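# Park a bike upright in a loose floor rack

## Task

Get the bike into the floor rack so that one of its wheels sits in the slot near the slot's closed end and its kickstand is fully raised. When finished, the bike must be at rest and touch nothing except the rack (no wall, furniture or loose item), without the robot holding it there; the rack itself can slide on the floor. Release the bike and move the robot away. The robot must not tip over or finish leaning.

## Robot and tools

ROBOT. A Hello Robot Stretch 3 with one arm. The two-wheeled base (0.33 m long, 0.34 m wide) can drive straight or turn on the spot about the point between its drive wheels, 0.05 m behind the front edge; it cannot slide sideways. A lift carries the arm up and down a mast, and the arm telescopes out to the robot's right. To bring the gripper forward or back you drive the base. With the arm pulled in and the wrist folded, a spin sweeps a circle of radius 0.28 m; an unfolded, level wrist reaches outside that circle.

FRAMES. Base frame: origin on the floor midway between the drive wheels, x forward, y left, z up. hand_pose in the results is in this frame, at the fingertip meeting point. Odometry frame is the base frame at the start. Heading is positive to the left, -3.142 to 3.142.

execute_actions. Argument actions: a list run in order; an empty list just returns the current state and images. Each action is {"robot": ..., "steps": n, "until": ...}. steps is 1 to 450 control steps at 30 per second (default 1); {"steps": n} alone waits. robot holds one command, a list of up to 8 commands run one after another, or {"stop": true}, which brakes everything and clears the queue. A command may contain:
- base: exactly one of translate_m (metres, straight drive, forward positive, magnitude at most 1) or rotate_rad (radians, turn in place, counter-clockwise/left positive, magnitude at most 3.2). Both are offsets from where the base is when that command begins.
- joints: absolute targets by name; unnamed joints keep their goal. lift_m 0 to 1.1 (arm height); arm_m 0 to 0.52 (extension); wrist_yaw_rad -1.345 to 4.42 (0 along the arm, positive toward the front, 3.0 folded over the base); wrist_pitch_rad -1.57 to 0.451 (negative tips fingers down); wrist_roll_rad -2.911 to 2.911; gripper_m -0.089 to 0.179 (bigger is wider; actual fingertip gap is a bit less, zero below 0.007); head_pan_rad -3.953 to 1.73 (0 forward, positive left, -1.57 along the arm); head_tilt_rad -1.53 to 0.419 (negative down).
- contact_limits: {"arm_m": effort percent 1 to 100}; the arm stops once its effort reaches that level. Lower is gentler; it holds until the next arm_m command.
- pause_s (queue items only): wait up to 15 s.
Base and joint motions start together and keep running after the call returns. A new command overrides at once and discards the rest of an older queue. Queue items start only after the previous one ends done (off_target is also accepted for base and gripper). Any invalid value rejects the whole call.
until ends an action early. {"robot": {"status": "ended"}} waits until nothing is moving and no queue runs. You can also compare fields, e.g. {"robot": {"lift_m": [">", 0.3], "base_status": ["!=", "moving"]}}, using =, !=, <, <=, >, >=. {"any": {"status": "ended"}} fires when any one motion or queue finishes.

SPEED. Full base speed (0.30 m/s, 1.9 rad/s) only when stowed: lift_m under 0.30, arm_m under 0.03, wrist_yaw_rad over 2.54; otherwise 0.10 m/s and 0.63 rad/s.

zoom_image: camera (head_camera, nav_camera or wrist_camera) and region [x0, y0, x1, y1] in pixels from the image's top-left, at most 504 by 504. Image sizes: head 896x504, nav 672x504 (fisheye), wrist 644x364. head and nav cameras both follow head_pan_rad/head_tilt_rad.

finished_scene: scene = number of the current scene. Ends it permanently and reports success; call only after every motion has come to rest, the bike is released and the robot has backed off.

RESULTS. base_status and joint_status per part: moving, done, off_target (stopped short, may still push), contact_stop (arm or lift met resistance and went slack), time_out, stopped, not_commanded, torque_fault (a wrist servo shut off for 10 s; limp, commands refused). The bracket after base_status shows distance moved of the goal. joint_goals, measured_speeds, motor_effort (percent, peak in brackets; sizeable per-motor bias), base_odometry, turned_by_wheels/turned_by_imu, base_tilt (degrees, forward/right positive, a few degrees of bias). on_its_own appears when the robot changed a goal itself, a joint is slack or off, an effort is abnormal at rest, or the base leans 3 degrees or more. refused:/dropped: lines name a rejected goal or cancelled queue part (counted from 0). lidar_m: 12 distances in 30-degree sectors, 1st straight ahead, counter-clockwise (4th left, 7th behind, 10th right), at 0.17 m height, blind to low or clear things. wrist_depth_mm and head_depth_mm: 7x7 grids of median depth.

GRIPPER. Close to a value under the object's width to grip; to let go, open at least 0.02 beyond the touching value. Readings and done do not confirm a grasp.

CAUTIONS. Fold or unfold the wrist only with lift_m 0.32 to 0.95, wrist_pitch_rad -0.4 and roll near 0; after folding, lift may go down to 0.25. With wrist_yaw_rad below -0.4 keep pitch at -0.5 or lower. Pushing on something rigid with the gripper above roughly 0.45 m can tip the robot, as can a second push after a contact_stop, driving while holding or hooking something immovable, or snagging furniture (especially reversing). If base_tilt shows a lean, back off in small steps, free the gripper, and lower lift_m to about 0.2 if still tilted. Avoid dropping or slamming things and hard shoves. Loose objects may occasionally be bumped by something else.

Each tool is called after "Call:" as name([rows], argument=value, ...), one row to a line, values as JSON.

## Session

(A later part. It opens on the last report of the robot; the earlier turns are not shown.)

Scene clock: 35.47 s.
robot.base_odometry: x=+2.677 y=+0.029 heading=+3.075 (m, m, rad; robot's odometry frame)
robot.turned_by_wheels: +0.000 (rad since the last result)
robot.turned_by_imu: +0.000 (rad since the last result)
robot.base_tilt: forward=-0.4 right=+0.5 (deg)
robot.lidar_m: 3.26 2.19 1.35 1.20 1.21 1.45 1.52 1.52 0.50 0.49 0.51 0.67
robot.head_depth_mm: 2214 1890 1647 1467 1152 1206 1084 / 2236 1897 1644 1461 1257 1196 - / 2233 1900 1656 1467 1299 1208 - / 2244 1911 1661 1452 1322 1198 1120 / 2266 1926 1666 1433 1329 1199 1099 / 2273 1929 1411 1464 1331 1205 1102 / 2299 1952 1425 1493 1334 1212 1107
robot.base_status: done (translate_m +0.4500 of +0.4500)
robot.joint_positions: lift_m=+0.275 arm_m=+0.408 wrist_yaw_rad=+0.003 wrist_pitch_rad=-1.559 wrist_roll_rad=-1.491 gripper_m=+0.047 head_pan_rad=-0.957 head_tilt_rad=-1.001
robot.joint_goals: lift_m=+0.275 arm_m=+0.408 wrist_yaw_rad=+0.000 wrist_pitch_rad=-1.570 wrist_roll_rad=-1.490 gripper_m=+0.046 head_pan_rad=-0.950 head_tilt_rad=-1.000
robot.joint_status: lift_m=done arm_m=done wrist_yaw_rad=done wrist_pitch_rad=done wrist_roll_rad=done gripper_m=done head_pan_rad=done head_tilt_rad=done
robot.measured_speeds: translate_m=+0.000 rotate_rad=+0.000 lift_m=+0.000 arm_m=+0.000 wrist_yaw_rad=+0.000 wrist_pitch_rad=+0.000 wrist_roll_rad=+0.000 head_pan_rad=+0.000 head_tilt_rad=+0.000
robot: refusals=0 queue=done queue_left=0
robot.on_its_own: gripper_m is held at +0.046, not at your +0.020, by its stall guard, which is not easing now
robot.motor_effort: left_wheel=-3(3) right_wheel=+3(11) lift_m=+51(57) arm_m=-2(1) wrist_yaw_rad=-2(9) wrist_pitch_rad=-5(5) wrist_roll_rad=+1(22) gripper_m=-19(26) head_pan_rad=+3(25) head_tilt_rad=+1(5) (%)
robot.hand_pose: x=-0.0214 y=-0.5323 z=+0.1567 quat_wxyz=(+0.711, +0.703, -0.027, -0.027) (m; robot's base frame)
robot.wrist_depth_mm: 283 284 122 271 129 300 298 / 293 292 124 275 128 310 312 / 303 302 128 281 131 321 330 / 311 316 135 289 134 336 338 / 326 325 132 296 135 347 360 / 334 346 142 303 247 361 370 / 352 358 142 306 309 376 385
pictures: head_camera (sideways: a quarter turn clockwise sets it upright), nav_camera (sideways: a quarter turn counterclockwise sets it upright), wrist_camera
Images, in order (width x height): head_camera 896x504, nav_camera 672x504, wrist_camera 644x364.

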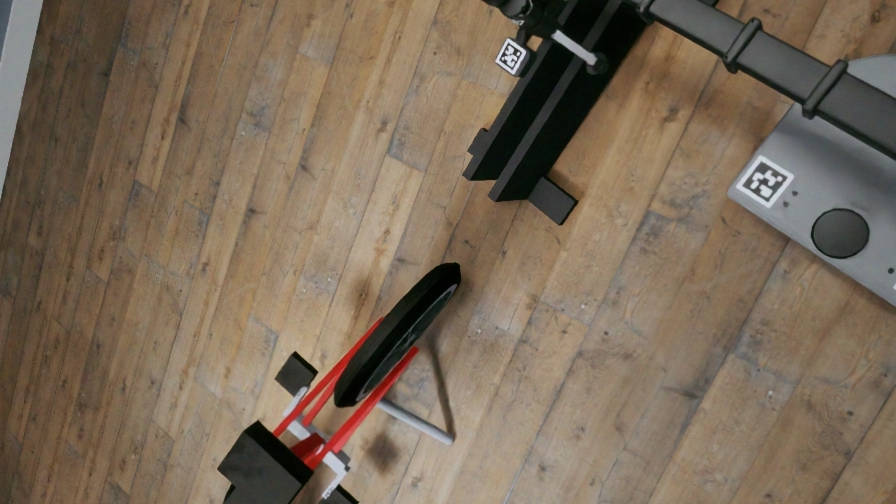

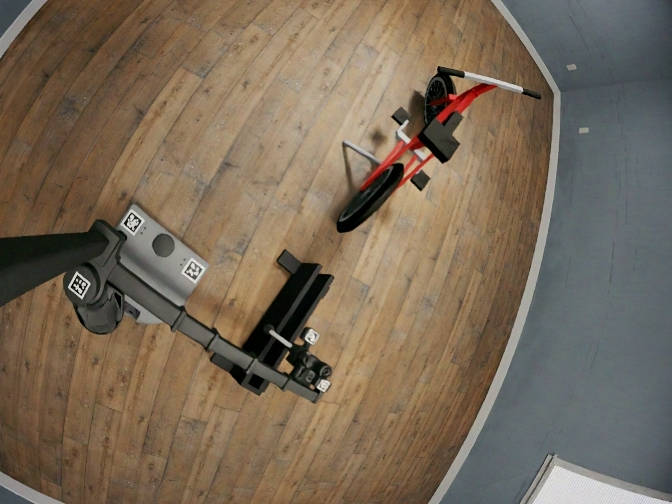

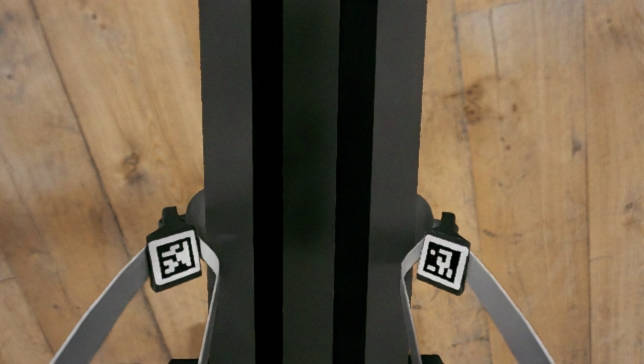

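Call:
execute_actions([
  {"robot": [{"base": {"translate_m": 0.085}, "joints": {"arm_m": 0.418, "head_pan_rad": -1.05, "head_tilt_rad": -1.05}}, {"joints": {"lift_m": 0.234}}], "steps": 250, "until": {"robot": {"status": "ended"}}},
])

Scene clock: 38.80 s.
robot.base_odometry: x=+2.592 y=+0.034 heading=+3.075 (m, m, rad; robot's odometry frame)
robot.turned_by_wheels: +0.000 (rad since the last result)
robot.turned_by_imu: -0.001 (rad since the last result)
robot.base_tilt: forward=-0.5 right=+0.4 (deg)
robot.lidar_m: 3.18 2.16 1.37 1.22 1.23 1.47 1.60 1.61 1.93 2.55 0.60 0.68
robot.head_depth_mm: 2084 1807 1597 1471 1218 1166 1087 / 2104 1813 1601 1436 1263 1202 - / 2096 1829 1615 1424 1300 1217 - / 2127 1831 1614 1429 1307 1193 - / 2132 1839 1623 1407 1310 1198 1102 / 2152 1848 1359 1436 1311 1199 1101 / 2138 1853 1351 1463 1316 1204 1107
robot.base_status: done (translate_m +0.0850 of +0.0850)
robot.joint_positions: lift_m=+0.239 arm_m=+0.418 wrist_yaw_rad=+0.003 wrist_pitch_rad=-1.573 wrist_roll_rad=-1.491 gripper_m=+0.047 head_pan_rad=-1.043 head_tilt_rad=-1.038
robot.joint_goals: lift_m=+0.239 arm_m=+0.418 wrist_yaw_rad=+0.000 wrist_pitch_rad=-1.570 wrist_roll_rad=-1.490 gripper_m=+0.046 head_pan_rad=-1.050 head_tilt_rad=-1.050
robot.joint_status: lift_m=contact_stop arm_m=done wrist_yaw_rad=done wrist_pitch_rad=done wrist_roll_rad=done gripper_m=done head_pan_rad=done head_tilt_rad=done
robot.measured_speeds: translate_m=+0.000 rotate_rad=+0.000 lift_m=+0.015 arm_m=+0.000 wrist_yaw_rad=+0.000 wrist_pitch_rad=-0.024 wrist_roll_rad=+0.000 head_pan_rad=+0.000 head_tilt_rad=+0.000
robot: refusals=0 queue=dropped queue_left=0
robot.on_its_own: gripper_m is held at +0.046, not at your +0.020, by its stall guard, which is not easing now; lift_m is slack since a contact_stop, until your next command for it (your +0.234 is given up)
robot.motor_effort: left_wheel=-4(4) right_wheel=+7(9) lift_m=+17(54) arm_m=+1(2) wrist_yaw_rad=-2(2) wrist_pitch_rad=+2(6) wrist_roll_rad=+1(1) gripper_m=-20(20) head_pan_rad=-1(13) head_tilt_rad=-5(11) (%)
robot.hand_pose: x=-0.0214 y=-0.5382 z=+0.1217 quat_wxyz=(+0.706, +0.708, -0.027, -0.027) (m; robot's base frame)
robot.wrist_depth_mm: 254 254 114 256 116 267 274 / 262 265 119 264 121 277 277 / 273 275 123 274 126 288 291 / 283 285 128 285 134 299 305 / 293 295 132 297 134 312 316 / 306 310 139 306 140 328 327 / 316 322 144 306 314 339 344
pictures: head_camera (sideways: a quarter turn clockwise sets it upright), nav_camera (sideways: a quarter turn counterclockwise sets it upright), wrist_camera
Images, in order (width x height): head_camera 896x504, nav_camera 672x504, wrist_camera 644x364.

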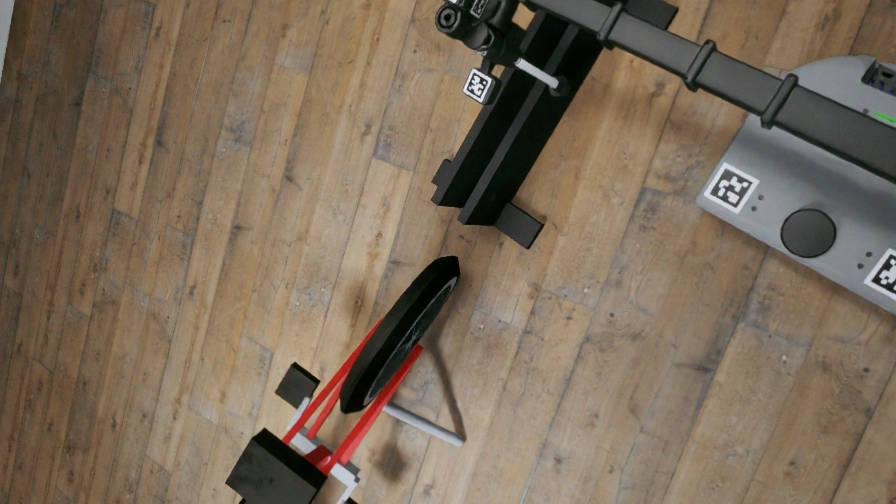

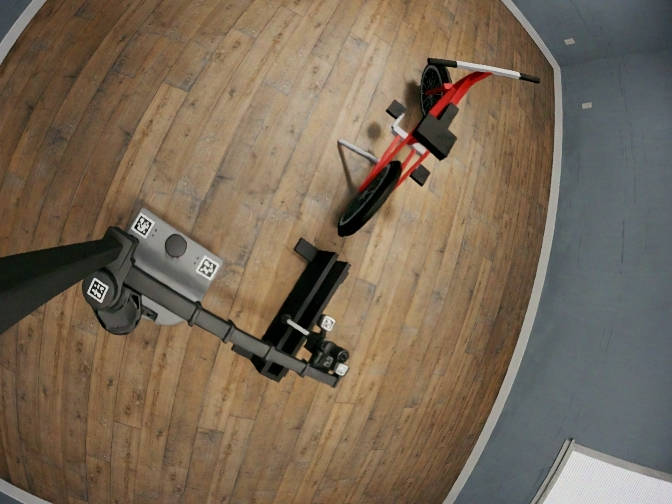

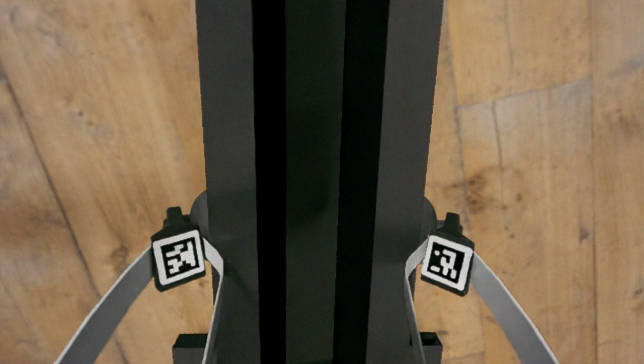

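Call:
execute_actions([
  {"robot": {"joints": {"gripper_m": 0.15}}, "steps": 60, "until": {"robot": {"gripper_m": [">", 0.135]}}},
  {"robot": {"joints": {"lift_m": 0.93}}, "steps": 60, "until": {"robot": {"lift_m": [">", 0.30]}}},
  {"robot": {"base": {"translate_m": 0.95}, "joints": {"head_pan_rad": -1.3, "head_tilt_rad": -1.1}}, "steps": 200, "until": {"robot": {"x": ["<", 2.30]}}},
])

Call:
execute_actions([
  {"steps": 200, "until": {"robot": {"x": ["<", 2.05]}}},
])

Call:
execute_actions([
  {"robot": {"joints": {"arm_m": 0.22, "wrist_roll_rad": -0.4, "gripper_m": 0.10, "head_pan_rad": -1.2, "head_tilt_rad": -0.95}}, "steps": 200, "until": {"robot": {"status": "ended"}}},
])

Scene clock: 44.40 s.
robot.base_odometry: x=+2.298 y=+0.054 heading=+3.075 (m, m, rad; robot's odometry frame)
robot.turned_by_wheels: +0.000 (rad since the last result)
robot.turned_by_imu: +0.001 (rad since the last result)
robot.base_tilt: forward=-1.5 right=+0.0 (deg)
robot.lidar_m: 2.88 2.29 1.43 1.28 1.28 1.55 1.88 1.89 2.28 0.48 0.49 0.73
robot.head_depth_mm: 1923 - 1519 1405 1265 - - / 1946 1740 1532 1284 1281 1207 - / 1944 1732 1548 1393 1286 - - / 1957 1730 1555 1352 1291 1198 - / 1973 1727 1555 1229 1290 1189 1101 / 1978 1743 1269 1383 1299 1192 1105 / 1975 1747 1189 1402 1297 1196 1108
robot.base_status: moving (translate_m +0.2948 of +0.9500)
robot.joint_positions: lift_m=+0.660 arm_m=+0.418 wrist_yaw_rad=+0.003 wrist_pitch_rad=-1.564 wrist_roll_rad=-1.491 gripper_m=+0.150 head_pan_rad=-1.293 head_tilt_rad=-1.086
robot.joint_goals: lift_m=+0.930 arm_m=+0.418 wrist_yaw_rad=+0.000 wrist_pitch_rad=-1.570 wrist_roll_rad=-1.490 gripper_m=+0.150 head_pan_rad=-1.300 head_tilt_rad=-1.100
robot.joint_status: lift_m=moving arm_m=done wrist_yaw_rad=done wrist_pitch_rad=done wrist_roll_rad=done gripper_m=done head_pan_rad=done head_tilt_rad=done
robot.measured_speeds: translate_m=+0.100 rotate_rad=+0.000 lift_m=+0.110 arm_m=+0.000 wrist_yaw_rad=+0.000 wrist_pitch_rad=+0.000 wrist_roll_rad=+0.000 head_pan_rad=+0.000 head_tilt_rad=+0.000
robot: refusals=0 queue=running queue_left=0
robot.motor_effort: left_wheel=-2(4) right_wheel=+4(7) lift_m=+42(38) arm_m=+2(1) wrist_yaw_rad=-2(2) wrist_pitch_rad=-3(3) wrist_roll_rad=+1(1) gripper_m=+1(82) head_pan_rad=-3(21) head_tilt_rad=-6(12) (%)
robot.hand_pose: x=-0.0214 y=-0.5405 z=+0.5424 quat_wxyz=(+0.709, +0.704, -0.027, -0.027) (m; robot's base frame)
robot.wrist_depth_mm: 627 633 383 640 658 654 674 / 650 649 663 673 668 679 715 / - 667 679 681 726 718 739 / - 704 715 709 737 760 747 / - - 750 739 751 768 787 / 735 781 767 785 793 826 811 / 808 812 809 803 827 858 849
pictures: head_camera (sideways: a quarter turn clockwise sets it upright), nav_camera (sideways: a quarter turn counterclockwise sets it upright), wrist_camera
Images, in order (width x height): head_camera 896x504, nav_camera 672x504, wrist_camera 644x364.

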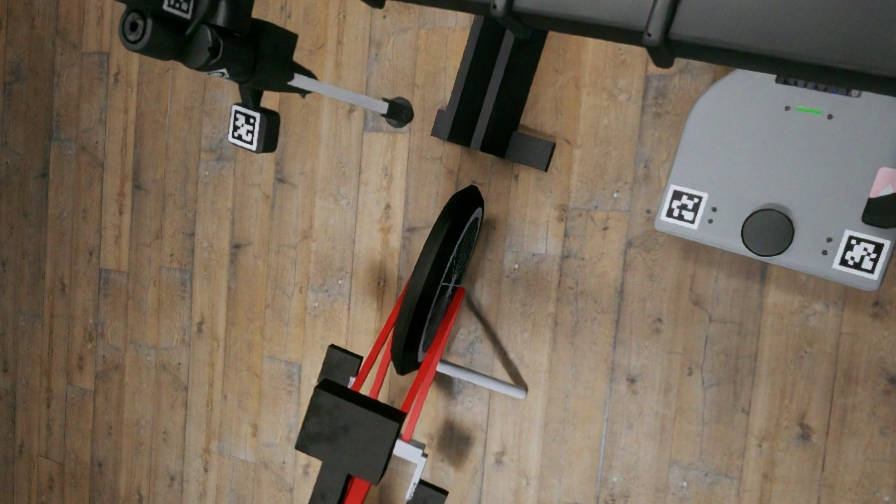

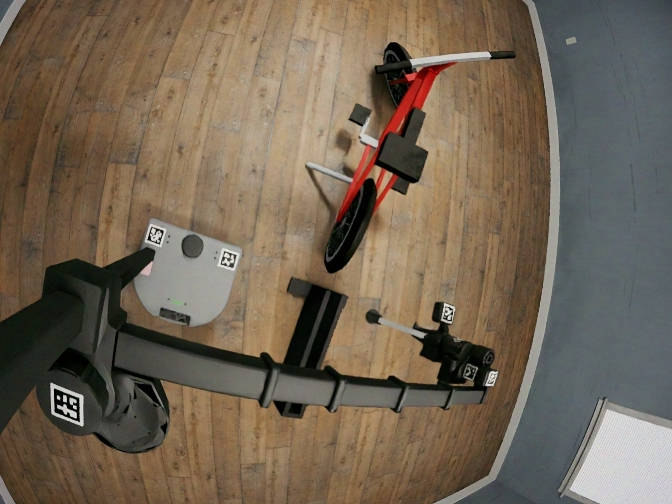

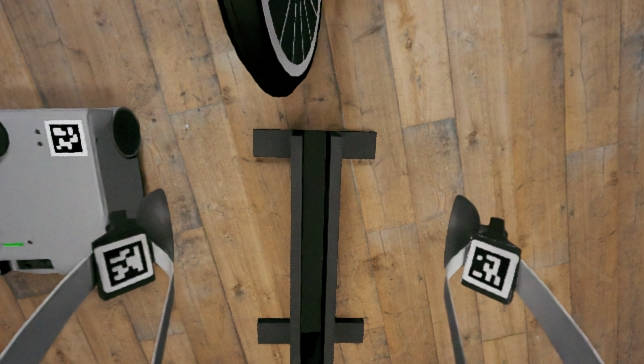

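Scene clock: 46.90 s.
robot.base_odometry: x=+2.049 y=+0.071 heading=+3.075 (m, m, rad; robot's odometry frame)
robot.turned_by_wheels: +0.000 (rad since the last result)
robot.turned_by_imu: +0.001 (rad since the last result)
robot.base_tilt: forward=-1.0 right=+0.7 (deg)
robot.lidar_m: 2.64 2.36 1.48 1.33 1.33 1.60 2.13 2.14 0.49 0.46 0.48 0.57
robot.head_depth_mm: 1902 1709 1537 1394 1260 1174 1088 / 1905 1713 1537 1390 1281 1207 - / 1958 1718 1545 1185 1283 - - / 1947 1729 1555 1088 1283 1199 - / 1948 1737 1558 1358 1291 1188 1104 / 1982 1745 1564 1378 1298 1194 1106 / 1986 1751 1326 1400 1300 1195 1106
robot.base_status: moving (translate_m +0.5448 of +0.9500)
robot.joint_positions: lift_m=+0.925 arm_m=+0.418 wrist_yaw_rad=+0.003 wrist_pitch_rad=-1.564 wrist_roll_rad=-1.491 gripper_m=+0.150 head_pan_rad=-1.293 head_tilt_rad=-1.086
robot.joint_goals: lift_m=+0.930 arm_m=+0.418 wrist_yaw_rad=+0.000 wrist_pitch_rad=-1.570 wrist_roll_rad=-1.490 gripper_m=+0.150 head_pan_rad=-1.300 head_tilt_rad=-1.100
robot.joint_status: lift_m=moving arm_m=done wrist_yaw_rad=done wrist_pitch_rad=done wrist_roll_rad=done gripper_m=done head_pan_rad=done head_tilt_rad=done
robot.measured_speeds: translate_m=+0.100 rotate_rad=+0.000 lift_m=+0.049 arm_m=+0.000 wrist_yaw_rad=+0.000 wrist_pitch_rad=+0.000 wrist_roll_rad=+0.000 head_pan_rad=+0.000 head_tilt_rad=+0.000
robot: refusals=0 queue=running queue_left=0
robot.motor_effort: left_wheel=-1(1) right_wheel=+6(5) lift_m=+40(41) arm_m=+2(1) wrist_yaw_rad=-2(2) wrist_pitch_rad=-3(3) wrist_roll_rad=+1(1) gripper_m=+1(1) head_pan_rad=-3(2) head_tilt_rad=-6(6) (%)
robot.hand_pose: x=-0.0214 y=-0.5405 z=+0.8070 quat_wxyz=(+0.709, +0.704, -0.027, -0.027) (m; robot's base frame)
robot.wrist_depth_mm: 850 894 390 715 891 931 945 / 891 925 918 906 937 988 961 / 918 - 937 978 946 - 992 / 942 - - - - - - / 987 - - - - - - / - - - - - - - / - - - - - - -
pictures: head_camera (sideways: a quarter turn clockwise sets it upright), nav_camera (sideways: a quarter turn counterclockwise sets it upright), wrist_camera
Images, in order (width x height): head_camera 896x504, nav_camera 672x504, wrist_camera 644x364.

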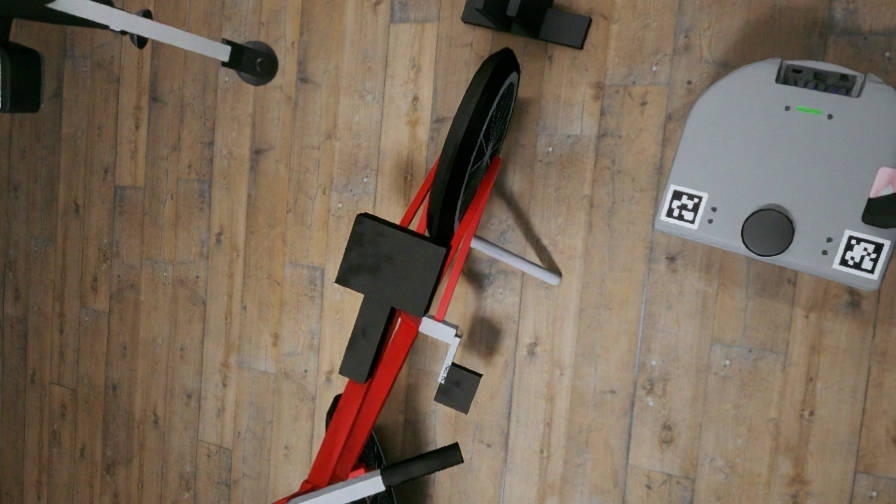

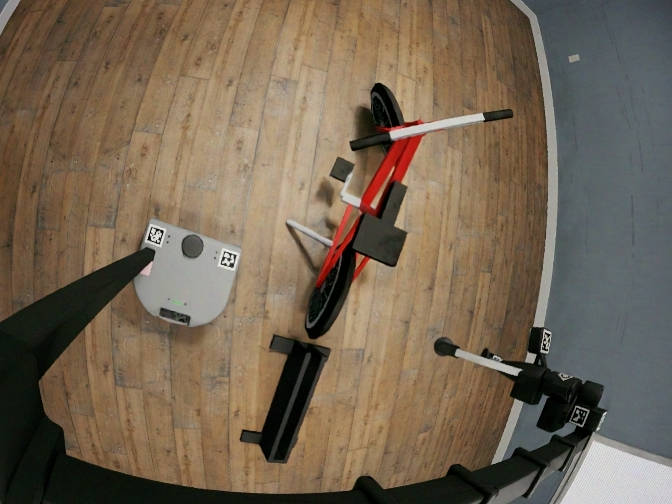

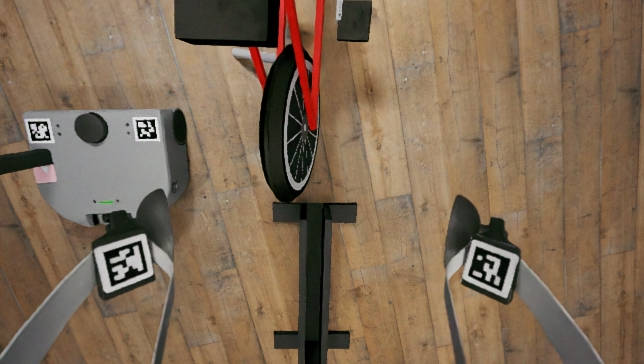

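Scene clock: 51.63 s.
robot.base_odometry: x=+1.644 y=+0.098 heading=+3.075 (m, m, rad; robot's odometry frame)
robot.turned_by_wheels: +0.000 (rad since the last result)
robot.turned_by_imu: +0.002 (rad since the last result)
robot.base_tilt: forward=-0.4 right=+0.4 (deg)
robot.lidar_m: 2.24 2.25 1.58 1.41 1.41 1.69 2.53 0.68 0.51 0.40 0.57 0.61
robot.head_depth_mm: 2152 2080 1746 1502 1092 1165 1088 / 2194 2026 1734 1530 1075 1200 1129 / 2229 2036 1699 890 1324 1206 - / 2270 2046 1743 1521 1325 1212 1112 / 2282 2071 1759 1525 1332 1213 1100 / 2327 2061 1759 1526 1352 1219 1103 / 2391 2084 1768 1535 1355 1218 1105
robot.base_status: done (translate_m +0.9500 of +0.9500)
robot.joint_positions: lift_m=+0.930 arm_m=+0.220 wrist_yaw_rad=+0.002 wrist_pitch_rad=-1.565 wrist_roll_rad=-0.408 gripper_m=+0.100 head_pan_rad=-1.207 head_tilt_rad=-0.951
robot.joint_goals: lift_m=+0.930 arm_m=+0.220 wrist_yaw_rad=+0.000 wrist_pitch_rad=-1.570 wrist_roll_rad=-0.400 gripper_m=+0.100 head_pan_rad=-1.200 head_tilt_rad=-0.950
robot.joint_status: lift_m=done arm_m=done wrist_yaw_rad=done wrist_pitch_rad=done wrist_roll_rad=done gripper_m=done head_pan_rad=done head_tilt_rad=done
robot.measured_speeds: translate_m=+0.000 rotate_rad=+0.000 lift_m=+0.000 arm_m=+0.000 wrist_yaw_rad=+0.000 wrist_pitch_rad=+0.000 wrist_roll_rad=+0.000 head_pan_rad=+0.000 head_tilt_rad=+0.000
robot: refusals=0 queue=done queue_left=0
robot.motor_effort: left_wheel=-2(3) right_wheel=+3(6) lift_m=+42(43) arm_m=-1(1) wrist_yaw_rad=-1(2) wrist_pitch_rad=-2(3) wrist_roll_rad=+4(5) gripper_m=+1(82) head_pan_rad=+3(13) head_tilt_rad=+1(15) (%)
robot.hand_pose: x=-0.0216 y=-0.3428 z=+0.8122 quat_wxyz=(+0.593, +0.589, -0.389, -0.387) (m; robot's base frame)
robot.wrist_depth_mm: 897 889 539 895 922 923 930 / 901 927 918 775 939 946 960 / 949 934 957 976 451 963 - / 973 984 - - 982 700 - / - - - - - - - / - - - - - - - / - - - - - - -
pictures: head_camera (sideways: a quarter turn clockwise sets it upright), nav_camera (sideways: a quarter turn counterclockwise sets it upright), wrist_camera
Images, in order (width x height): head_camera 896x504, nav_camera 672x504, wrist_camera 644x364.

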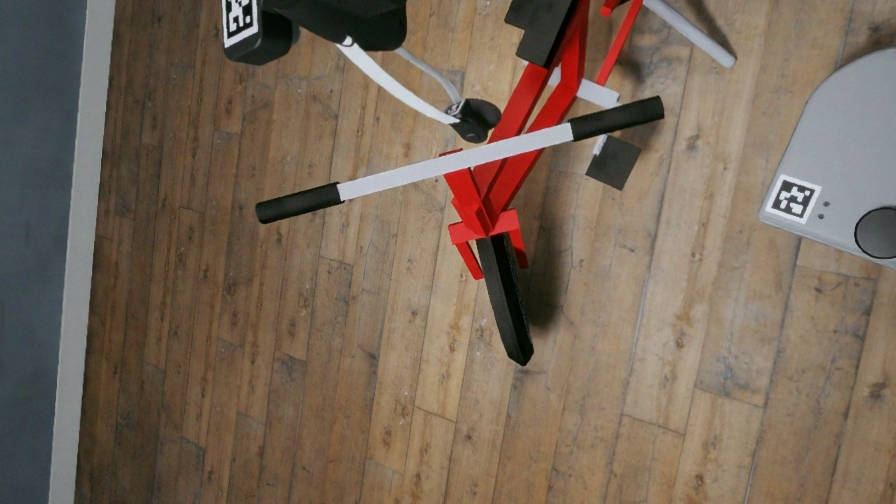

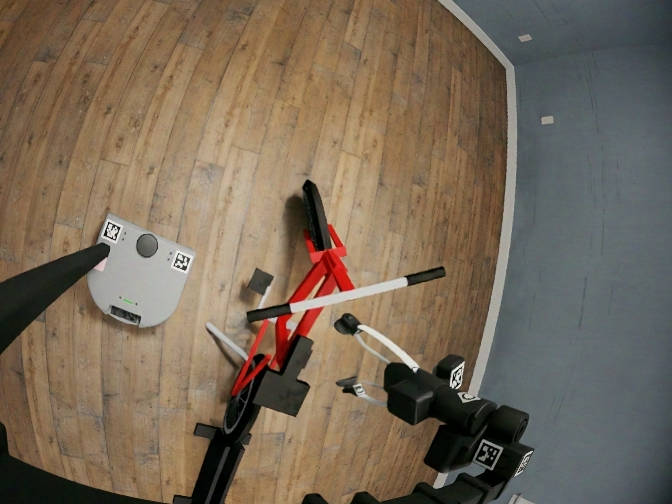

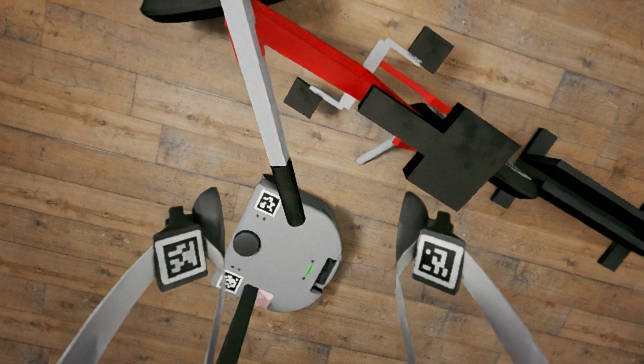

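Call:
execute_actions([
  {"robot": {"base": {"translate_m": 0.078}, "joints": {"arm_m": 0.266, "wrist_roll_rad": -0.61, "lift_m": 0.85, "head_pan_rad": -1.6, "head_tilt_rad": -1.0}}, "steps": 200, "until": {"robot": {"status": "ended"}}},
])

Scene clock: 54.53 s.
robot.base_odometry: x=+1.566 y=+0.103 heading=+3.075 (m, m, rad; robot's odometry frame)
robot.turned_by_wheels: +0.000 (rad since the last result)
robot.turned_by_imu: +0.000 (rad since the last result)
robot.base_tilt: forward=-0.4 right=+0.5 (deg)
robot.lidar_m: 2.17 2.17 1.59 1.42 1.43 1.72 2.60 0.65 0.46 0.41 0.54 2.42
robot.head_depth_mm: 2290 - - 1483 1260 1186 1088 / 2235 - 1673 1202 1280 1212 - / 2240 - 1620 1478 1263 1217 - / 2204 1998 1654 1021 1328 1219 1097 / 2199 1965 1630 1493 1328 1205 1099 / 2172 1969 1701 1502 1318 1207 1101 / 2164 1981 1699 1506 1347 1215 1103
robot.base_status: done (translate_m +0.0780 of +0.0780)
robot.joint_positions: lift_m=+0.850 arm_m=+0.266 wrist_yaw_rad=+0.002 wrist_pitch_rad=-1.565 wrist_roll_rad=-0.602 gripper_m=+0.100 head_pan_rad=-1.593 head_tilt_rad=-0.987
robot.joint_goals: lift_m=+0.850 arm_m=+0.266 wrist_yaw_rad=+0.000 wrist_pitch_rad=-1.570 wrist_roll_rad=-0.610 gripper_m=+0.100 head_pan_rad=-1.600 head_tilt_rad=-1.000
robot.joint_status: lift_m=done arm_m=done wrist_yaw_rad=done wrist_pitch_rad=done wrist_roll_rad=done gripper_m=done head_pan_rad=done head_tilt_rad=done
robot.measured_speeds: translate_m=+0.000 rotate_rad=+0.000 lift_m=+0.000 arm_m=+0.000 wrist_yaw_rad=+0.000 wrist_pitch_rad=+0.000 wrist_roll_rad=+0.000 head_pan_rad=+0.000 head_tilt_rad=+0.000
robot: refusals=0 queue=done queue_left=0
robot.motor_effort: left_wheel=-2(4) right_wheel=+3(8) lift_m=+34(44) arm_m=+1(2) wrist_yaw_rad=-1(1) wrist_pitch_rad=-3(3) wrist_roll_rad=-5(5) gripper_m=+0(0) head_pan_rad=-3(24) head_tilt_rad=-6(11) (%)
robot.hand_pose: x=-0.0216 y=-0.3882 z=+0.7325 quat_wxyz=(+0.628, +0.624, -0.329, -0.328) (m; robot's base frame)
robot.wrist_depth_mm: 813 830 532 423 853 834 861 / 848 801 840 342 860 870 931 / 838 882 875 382 684 905 933 / 879 890 923 904 447 921 938 / 946 943 - 982 972 393 - / 977 976 - - - 408 989 / - - - - - - -
pictures: head_camera (sideways: a quarter turn clockwise sets it upright), nav_camera (sideways: a quarter turn counterclockwise sets it upright), wrist_camera
Images, in order (width x height): head_camera 896x504, nav_camera 672x504, wrist_camera 644x364.

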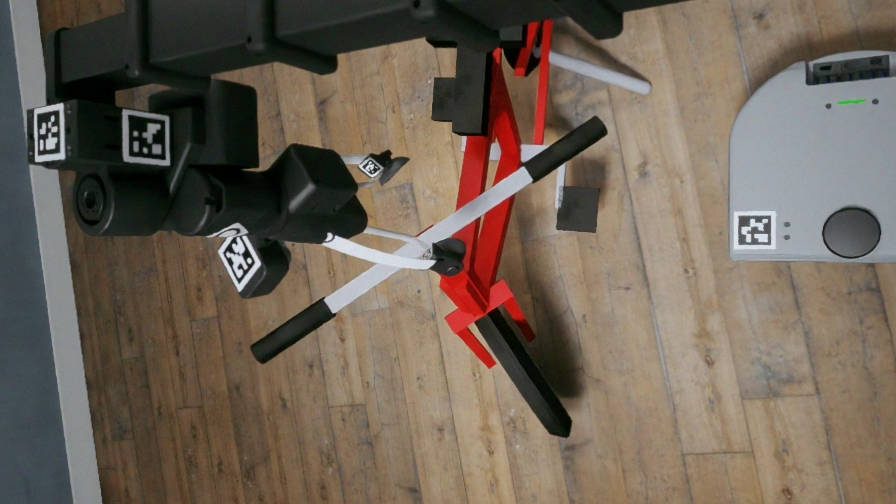

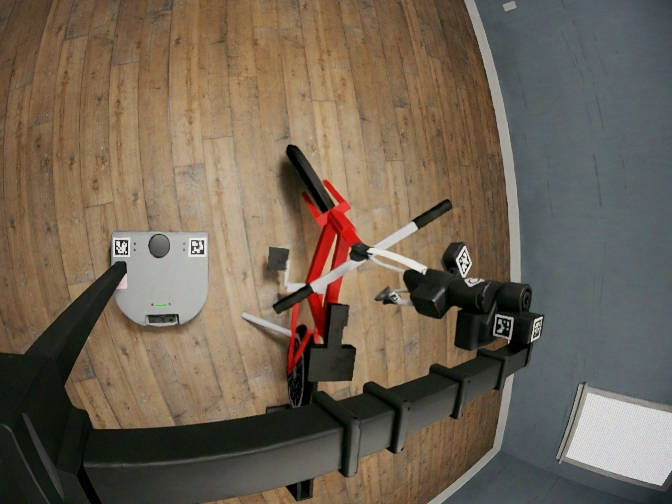

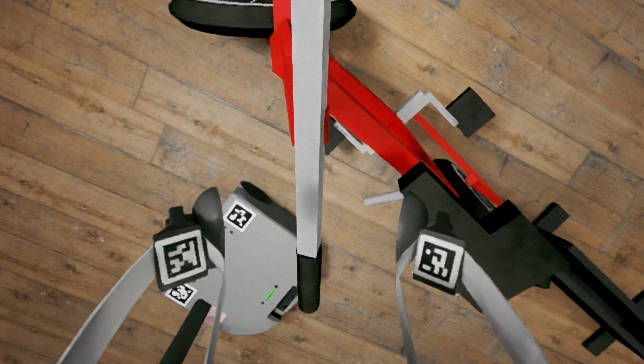

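Call:
execute_actions([
  {"robot": {"joints": {"lift_m": 0.79, "gripper_m": 0.07}}, "steps": 200, "until": {"robot": {"status": "ended"}}},
])

Scene clock: 55.93 s.
robot.base_odometry: x=+1.566 y=+0.103 heading=+3.075 (m, m, rad; robot's odometry frame)
robot.turned_by_wheels: +0.000 (rad since the last result)
robot.turned_by_imu: +0.000 (rad since the last result)
robot.base_tilt: forward=-0.4 right=+0.5 (deg)
robot.lidar_m: 2.17 2.17 1.59 1.42 1.43 1.72 2.60 0.65 0.46 0.41 0.54 2.42
robot.head_depth_mm: 2274 1967 - - - 1179 1089 / 2231 - 1637 1203 1297 1210 - / 2234 - - 1150 1262 1214 - / 2202 1949 1656 1064 1323 1220 1094 / 2206 1969 1629 1496 1331 1204 1099 / 2162 1967 1701 1502 1315 1211 1100 / 2160 1984 1707 1507 1341 1211 1102
robot.base_status: done (translate_m +0.0780 of +0.0780)
robot.joint_positions: lift_m=+0.790 arm_m=+0.266 wrist_yaw_rad=+0.002 wrist_pitch_rad=-1.565 wrist_roll_rad=-0.602 gripper_m=+0.070 head_pan_rad=-1.593 head_tilt_rad=-0.987
robot.joint_goals: lift_m=+0.790 arm_m=+0.266 wrist_yaw_rad=+0.000 wrist_pitch_rad=-1.570 wrist_roll_rad=-0.610 gripper_m=+0.070 head_pan_rad=-1.600 head_tilt_rad=-1.000
robot.joint_status: lift_m=done arm_m=done wrist_yaw_rad=done wrist_pitch_rad=done wrist_roll_rad=done gripper_m=done head_pan_rad=done head_tilt_rad=done
robot.measured_speeds: translate_m=+0.000 rotate_rad=+0.000 lift_m=+0.000 arm_m=+0.000 wrist_yaw_rad=+0.000 wrist_pitch_rad=+0.000 wrist_roll_rad=+0.000 head_pan_rad=+0.000 head_tilt_rad=+0.000
robot: refusals=0 queue=done queue_left=0
robot.motor_effort: left_wheel=-2(3) right_wheel=+4(3) lift_m=+35(34) arm_m=+2(2) wrist_yaw_rad=-1(1) wrist_pitch_rad=-2(3) wrist_roll_rad=-5(5) gripper_m=+0(83) head_pan_rad=-2(3) head_tilt_rad=-6(6) (%)
robot.hand_pose: x=-0.0216 y=-0.3882 z=+0.6724 quat_wxyz=(+0.628, +0.624, -0.329, -0.328) (m; robot's base frame)
robot.wrist_depth_mm: 745 774 470 141 757 775 782 / 766 780 797 184 796 813 808 / 800 809 812 172 610 870 825 / 833 813 834 844 417 862 880 / 854 846 - 878 395 334 917 / 893 882 - 583 935 346 343 / 940 959 957 962 987 - -
pictures: head_camera (sideways: a quarter turn clockwise sets it upright), nav_camera (sideways: a quarter turn counterclockwise sets it upright), wrist_camera
Images, in order (width x height): head_camera 896x504, nav_camera 672x504, wrist_camera 644x364.

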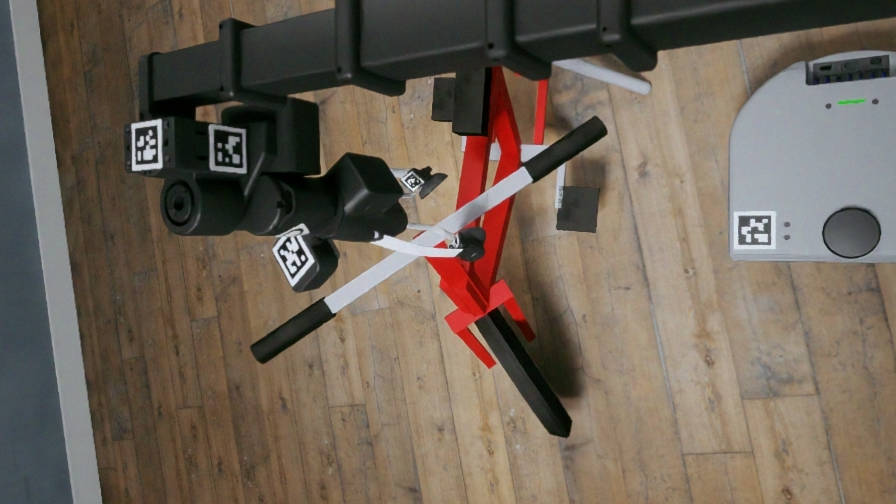

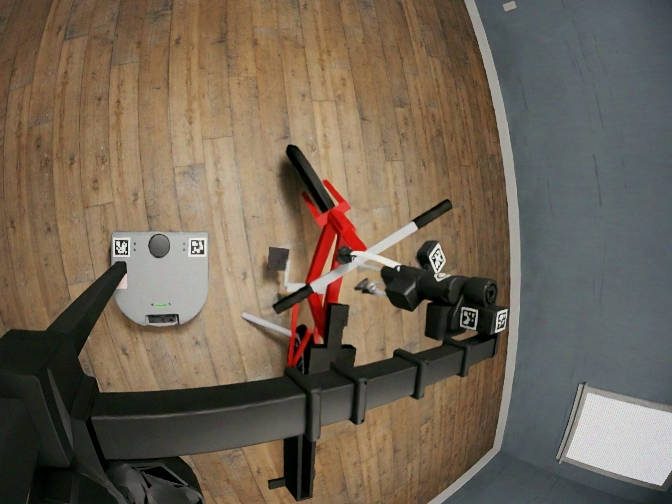

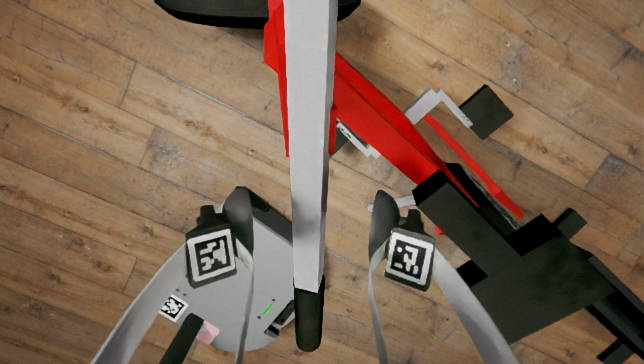

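Call:
execute_actions([
  {"robot": [{"joints": {"lift_m": 0.756}}, {"joints": {"gripper_m": -0.04}}], "steps": 200, "until": {"robot": {"status": "ended"}}},
])

Scene clock: 58.40 s.
robot.base_odometry: x=+1.566 y=+0.103 heading=+3.075 (m, m, rad; robot's odometry frame)
robot.turned_by_wheels: +0.000 (rad since the last result)
robot.turned_by_imu: +0.000 (rad since the last result)
robot.base_tilt: forward=-0.4 right=+0.4 (deg)
robot.lidar_m: 2.17 2.17 1.59 1.42 1.43 1.72 2.60 0.65 0.46 0.41 0.54 2.42
robot.head_depth_mm: 2286 1927 1681 - - - - / 2241 2027 - 1201 1281 1195 - / 2238 2022 - 1113 1267 1215 - / 2209 1959 1758 1012 1329 1218 1096 / 2209 1952 1624 1493 1333 1203 1097 / 2159 1971 1701 1503 1318 1205 1102 / 2154 1971 1707 1500 1344 1216 1105
robot.base_status: done (translate_m +0.0780 of +0.0780)
robot.joint_positions: lift_m=+0.756 arm_m=+0.266 wrist_yaw_rad=+0.002 wrist_pitch_rad=-1.571 wrist_roll_rad=-0.602 gripper_m=-0.039 head_pan_rad=-1.593 head_tilt_rad=-0.987
robot.joint_goals: lift_m=+0.756 arm_m=+0.266 wrist_yaw_rad=+0.000 wrist_pitch_rad=-1.570 wrist_roll_rad=-0.610 gripper_m=-0.040 head_pan_rad=-1.600 head_tilt_rad=-1.000
robot.joint_status: lift_m=done arm_m=done wrist_yaw_rad=done wrist_pitch_rad=done wrist_roll_rad=done gripper_m=done head_pan_rad=done head_tilt_rad=done
robot.measured_speeds: translate_m=+0.000 rotate_rad=+0.000 lift_m=+0.000 arm_m=+0.000 wrist_yaw_rad=+0.000 wrist_pitch_rad=+0.000 wrist_roll_rad=+0.000 head_pan_rad=+0.000 head_tilt_rad=+0.000
robot: refusals=0 queue=done queue_left=0
robot.motor_effort: left_wheel=-2(2) right_wheel=+2(3) lift_m=+36(39) arm_m=+2(2) wrist_yaw_rad=-1(1) wrist_pitch_rad=+1(2) wrist_roll_rad=-4(5) gripper_m=-25(95) head_pan_rad=-3(3) head_tilt_rad=-7(6) (%)
robot.hand_pose: x=-0.0216 y=-0.3865 z=+0.6386 quat_wxyz=(+0.626, +0.626, -0.328, -0.329) (m; robot's base frame)
robot.wrist_depth_mm: 706 713 739 104 743 743 754 / 740 734 775 117 767 774 785 / 747 776 785 131 536 822 793 / 799 806 800 152 759 850 856 / 856 826 - 164 864 298 866 / 851 866 - 888 910 319 300 / 890 917 - 925 922 338 792
pictures: head_camera (sideways: a quarter turn clockwise sets it upright), nav_camera (sideways: a quarter turn counterclockwise sets it upright), wrist_camera
Images, in order (width x height): head_camera 896x504, nav_camera 672x504, wrist_camera 644x364.

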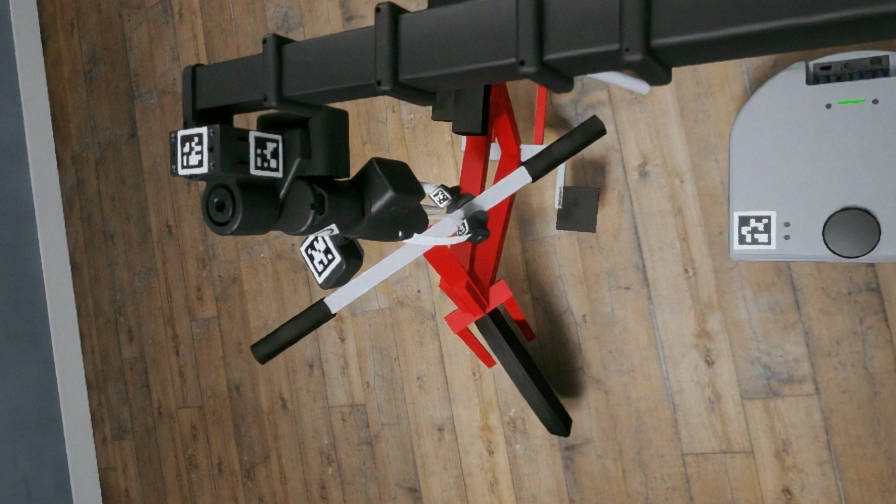

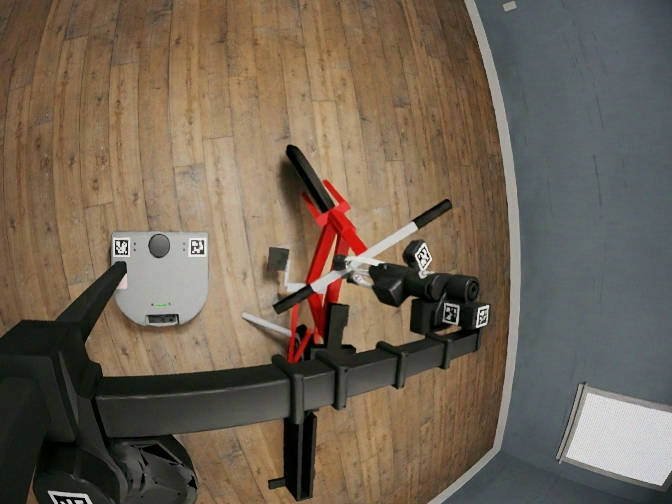

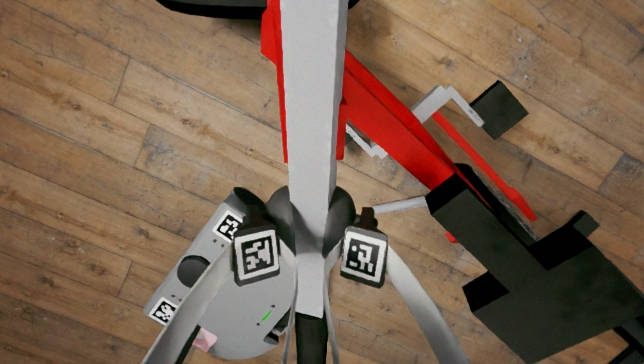

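Call:
execute_actions([
  {"robot": {"joints": {"arm_m": 0.374, "lift_m": 0.80}}, "steps": 100, "until": {"robot": {"arm_m": [">", 0.31]}}},
  {"robot": {"base": {"translate_m": 0.095}}, "steps": 150, "until": {"robot": {"status": "ended"}}},
  {"robot": {"joints": {"wrist_roll_rad": 0.12, "lift_m": 0.806}}, "steps": 100, "until": {"robot": {"status": "ended"}}},
])

Scene clock: 62.73 s.
robot.base_odometry: x=+1.472 y=+0.109 heading=+3.075 (m, m, rad; robot's odometry frame)
robot.turned_by_wheels: +0.000 (rad since the last result)
robot.turned_by_imu: -0.130 (rad since the last result)
robot.base_tilt: forward=-0.4 right=+0.4 (deg)
robot.lidar_m: 2.10 2.10 1.72 1.45 1.44 1.62 2.64 0.79 0.43 0.42 0.53 2.53
robot.head_depth_mm: 2363 - - - 1275 1190 1087 / - 1855 1660 939 1294 1207 - / - - 1682 1093 1287 1214 - / 2237 1971 1648 1090 1331 1217 1096 / 2192 1968 1691 1484 1312 1204 1100 / 2172 1967 1706 1498 1295 1211 1101 / 2118 1975 1712 1500 1346 1209 1106
robot.base_status: done (translate_m +0.0950 of +0.0950)
robot.joint_positions: lift_m=+0.818 arm_m=+0.373 wrist_yaw_rad=+0.004 wrist_pitch_rad=-1.575 wrist_roll_rad=+0.115 gripper_m=-0.036 head_pan_rad=-1.593 head_tilt_rad=-0.988
robot.joint_goals: lift_m=+0.818 arm_m=+0.374 wrist_yaw_rad=+0.000 wrist_pitch_rad=-1.570 wrist_roll_rad=+0.120 gripper_m=-0.037 head_pan_rad=-1.600 head_tilt_rad=-1.000
robot.joint_status: lift_m=contact_stop arm_m=done wrist_yaw_rad=done wrist_pitch_rad=done wrist_roll_rad=done gripper_m=done head_pan_rad=done head_tilt_rad=done
robot.measured_speeds: translate_m=+0.000 rotate_rad=+0.000 lift_m=+0.005 arm_m=+0.000 wrist_yaw_rad=+0.000 wrist_pitch_rad=+0.000 wrist_roll_rad=+0.000 head_pan_rad=+0.000 head_tilt_rad=+0.000
robot: refusals=0 queue=dropped queue_left=0
robot.on_its_own: lift_m is slack since a contact_stop, until your next command for it (your +0.806 is given up)
robot.motor_effort: left_wheel=-3(8) right_wheel=+11(31) lift_m=+33(49) arm_m=+4(6) wrist_yaw_rad=-3(3) wrist_pitch_rad=+3(3) wrist_roll_rad=+3(6) gripper_m=-16(21) head_pan_rad=-2(3) head_tilt_rad=-6(6) (%)
robot.hand_pose: x=-0.0217 y=-0.4932 z=+0.7004 quat_wxyz=(+0.471, +0.472, -0.525, -0.528) (m; robot's base frame)
robot.wrist_depth_mm: 778 120 792 804 595 799 798 / 768 129 549 816 629 627 318 / 817 823 153 358 372 334 330 / 844 870 868 707 884 880 356 / 896 875 895 - 897 952 975 / 923 942 990 - 966 - - / - 995 986 - - - -
pictures: head_camera (sideways: a quarter turn clockwise sets it upright), nav_camera (sideways: a quarter turn counterclockwise sets it upright), wrist_camera
replaced: robot.lift_m: its motion had ended contact_stop
Images, in order (width x height): head_camera 896x504, nav_camera 672x504, wrist_camera 644x364.

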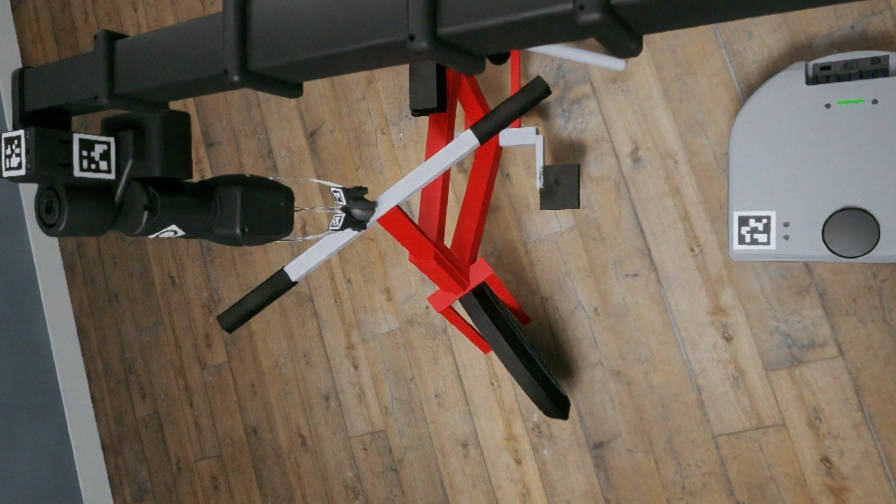

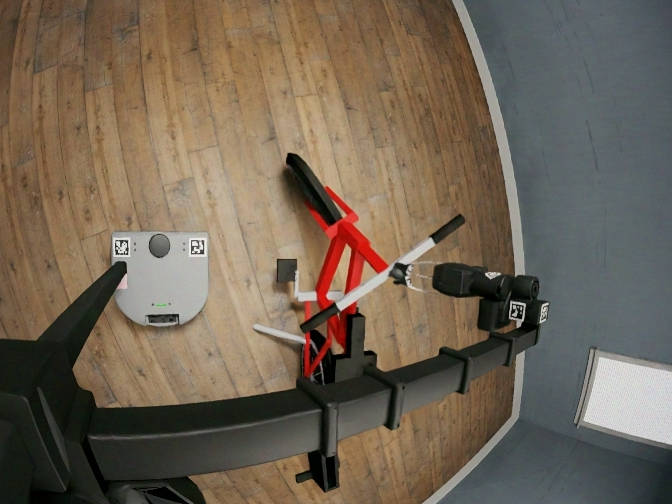

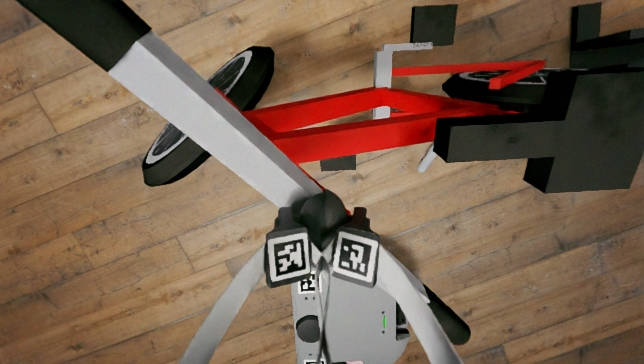

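Call:
execute_actions(actions=[])

Scene clock: 63.30 s.
robot.base_odometry: x=+1.472 y=+0.109 heading=+3.074 (m, m, rad; robot's odometry frame)
robot.turned_by_wheels: +0.000 (rad since the last result)
robot.turned_by_imu: +0.000 (rad since the last result)
robot.base_tilt: forward=-0.3 right=+0.5 (deg)
robot.lidar_m: 2.11 2.10 1.72 1.45 1.45 1.63 2.64 0.78 0.43 0.42 0.54 2.53
robot.head_depth_mm: 2329 - - - 1255 1187 1086 / - 1869 1672 1209 1284 1209 - / - 1894 1682 1082 1292 1214 - / 2224 1949 1628 1050 1329 1217 1093 / 2203 1954 1690 1497 1314 1203 1101 / 2165 1972 1702 1495 1317 1207 1103 / 2123 1978 1705 1500 1341 1214 1105
robot.base_status: done (translate_m +0.0950 of +0.0950)
robot.joint_positions: lift_m=+0.821 arm_m=+0.373 wrist_yaw_rad=+0.004 wrist_pitch_rad=-1.575 wrist_roll_rad=+0.115 gripper_m=-0.036 head_pan_rad=-1.593 head_tilt_rad=-0.988
robot.joint_goals: lift_m=+0.820 arm_m=+0.374 wrist_yaw_rad=+0.000 wrist_pitch_rad=-1.570 wrist_roll_rad=+0.120 gripper_m=-0.037 head_pan_rad=-1.600 head_tilt_rad=-1.000
robot.joint_status: lift_m=contact_stop arm_m=done wrist_yaw_rad=done wrist_pitch_rad=done wrist_roll_rad=done gripper_m=done head_pan_rad=done head_tilt_rad=done
robot.measured_speeds: translate_m=+0.000 rotate_rad=+0.000 lift_m=+0.005 arm_m=+0.000 wrist_yaw_rad=+0.000 wrist_pitch_rad=+0.000 wrist_roll_rad=+0.000 head_pan_rad=+0.000 head_tilt_rad=+0.000
robot: refusals=0 queue=dropped queue_left=0
robot.on_its_own: lift_m is slack since a contact_stop, until your next command for it (your +0.806 is given up)
robot.motor_effort: left_wheel=-3(3) right_wheel=+11(11) lift_m=+33(33) arm_m=+4(4) wrist_yaw_rad=-3(3) wrist_pitch_rad=+2(3) wrist_roll_rad=+3(3) gripper_m=-15(15) head_pan_rad=-3(2) head_tilt_rad=-6(5) (%)
robot.hand_pose: x=-0.0217 y=-0.4932 z=+0.7032 quat_wxyz=(+0.470, +0.472, -0.525, -0.529) (m; robot's base frame)
robot.wrist_depth_mm: 750 117 797 805 776 821 821 / 814 131 556 816 817 631 615 / 832 830 152 474 388 342 335 / 853 868 860 705 904 892 362 / 891 921 915 - 948 972 966 / 922 935 957 - - 972 - / 993 988 - - - - -
pictures: head_camera (sideways: a quarter turn clockwise sets it upright), nav_camera (sideways: a quarter turn counterclockwise sets it upright), wrist_camera
Images, in order (width x height): head_camera 896x504, nav_camera 672x504, wrist_camera 644x364.

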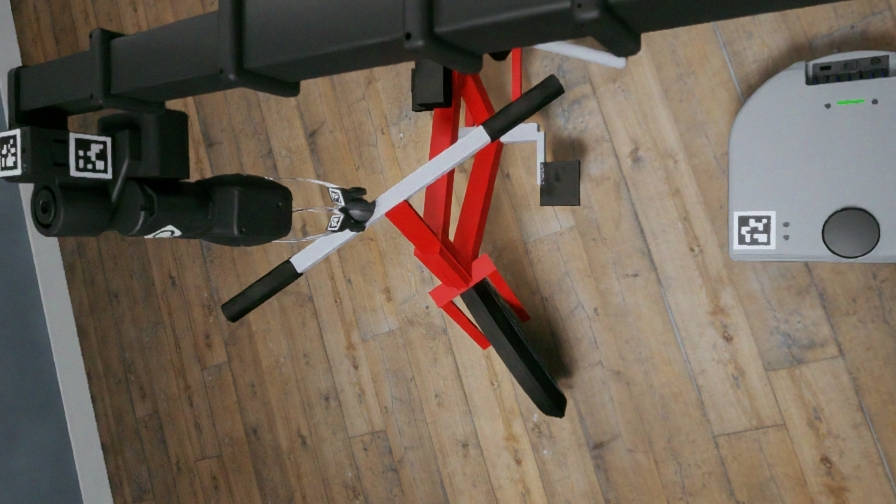

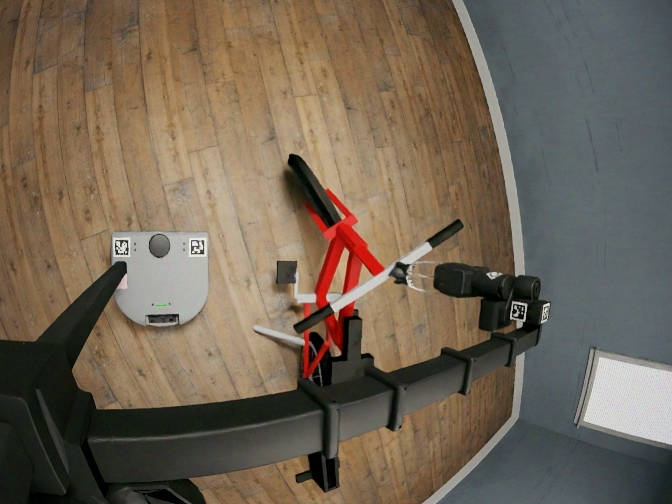

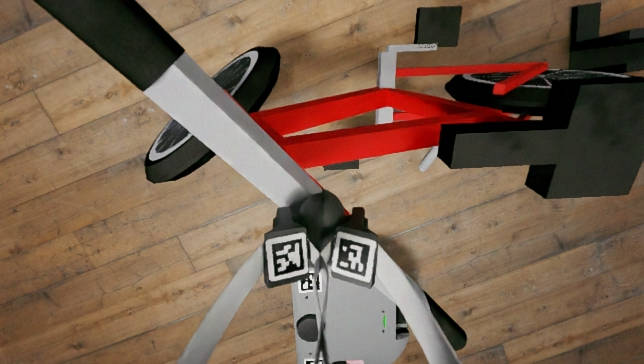

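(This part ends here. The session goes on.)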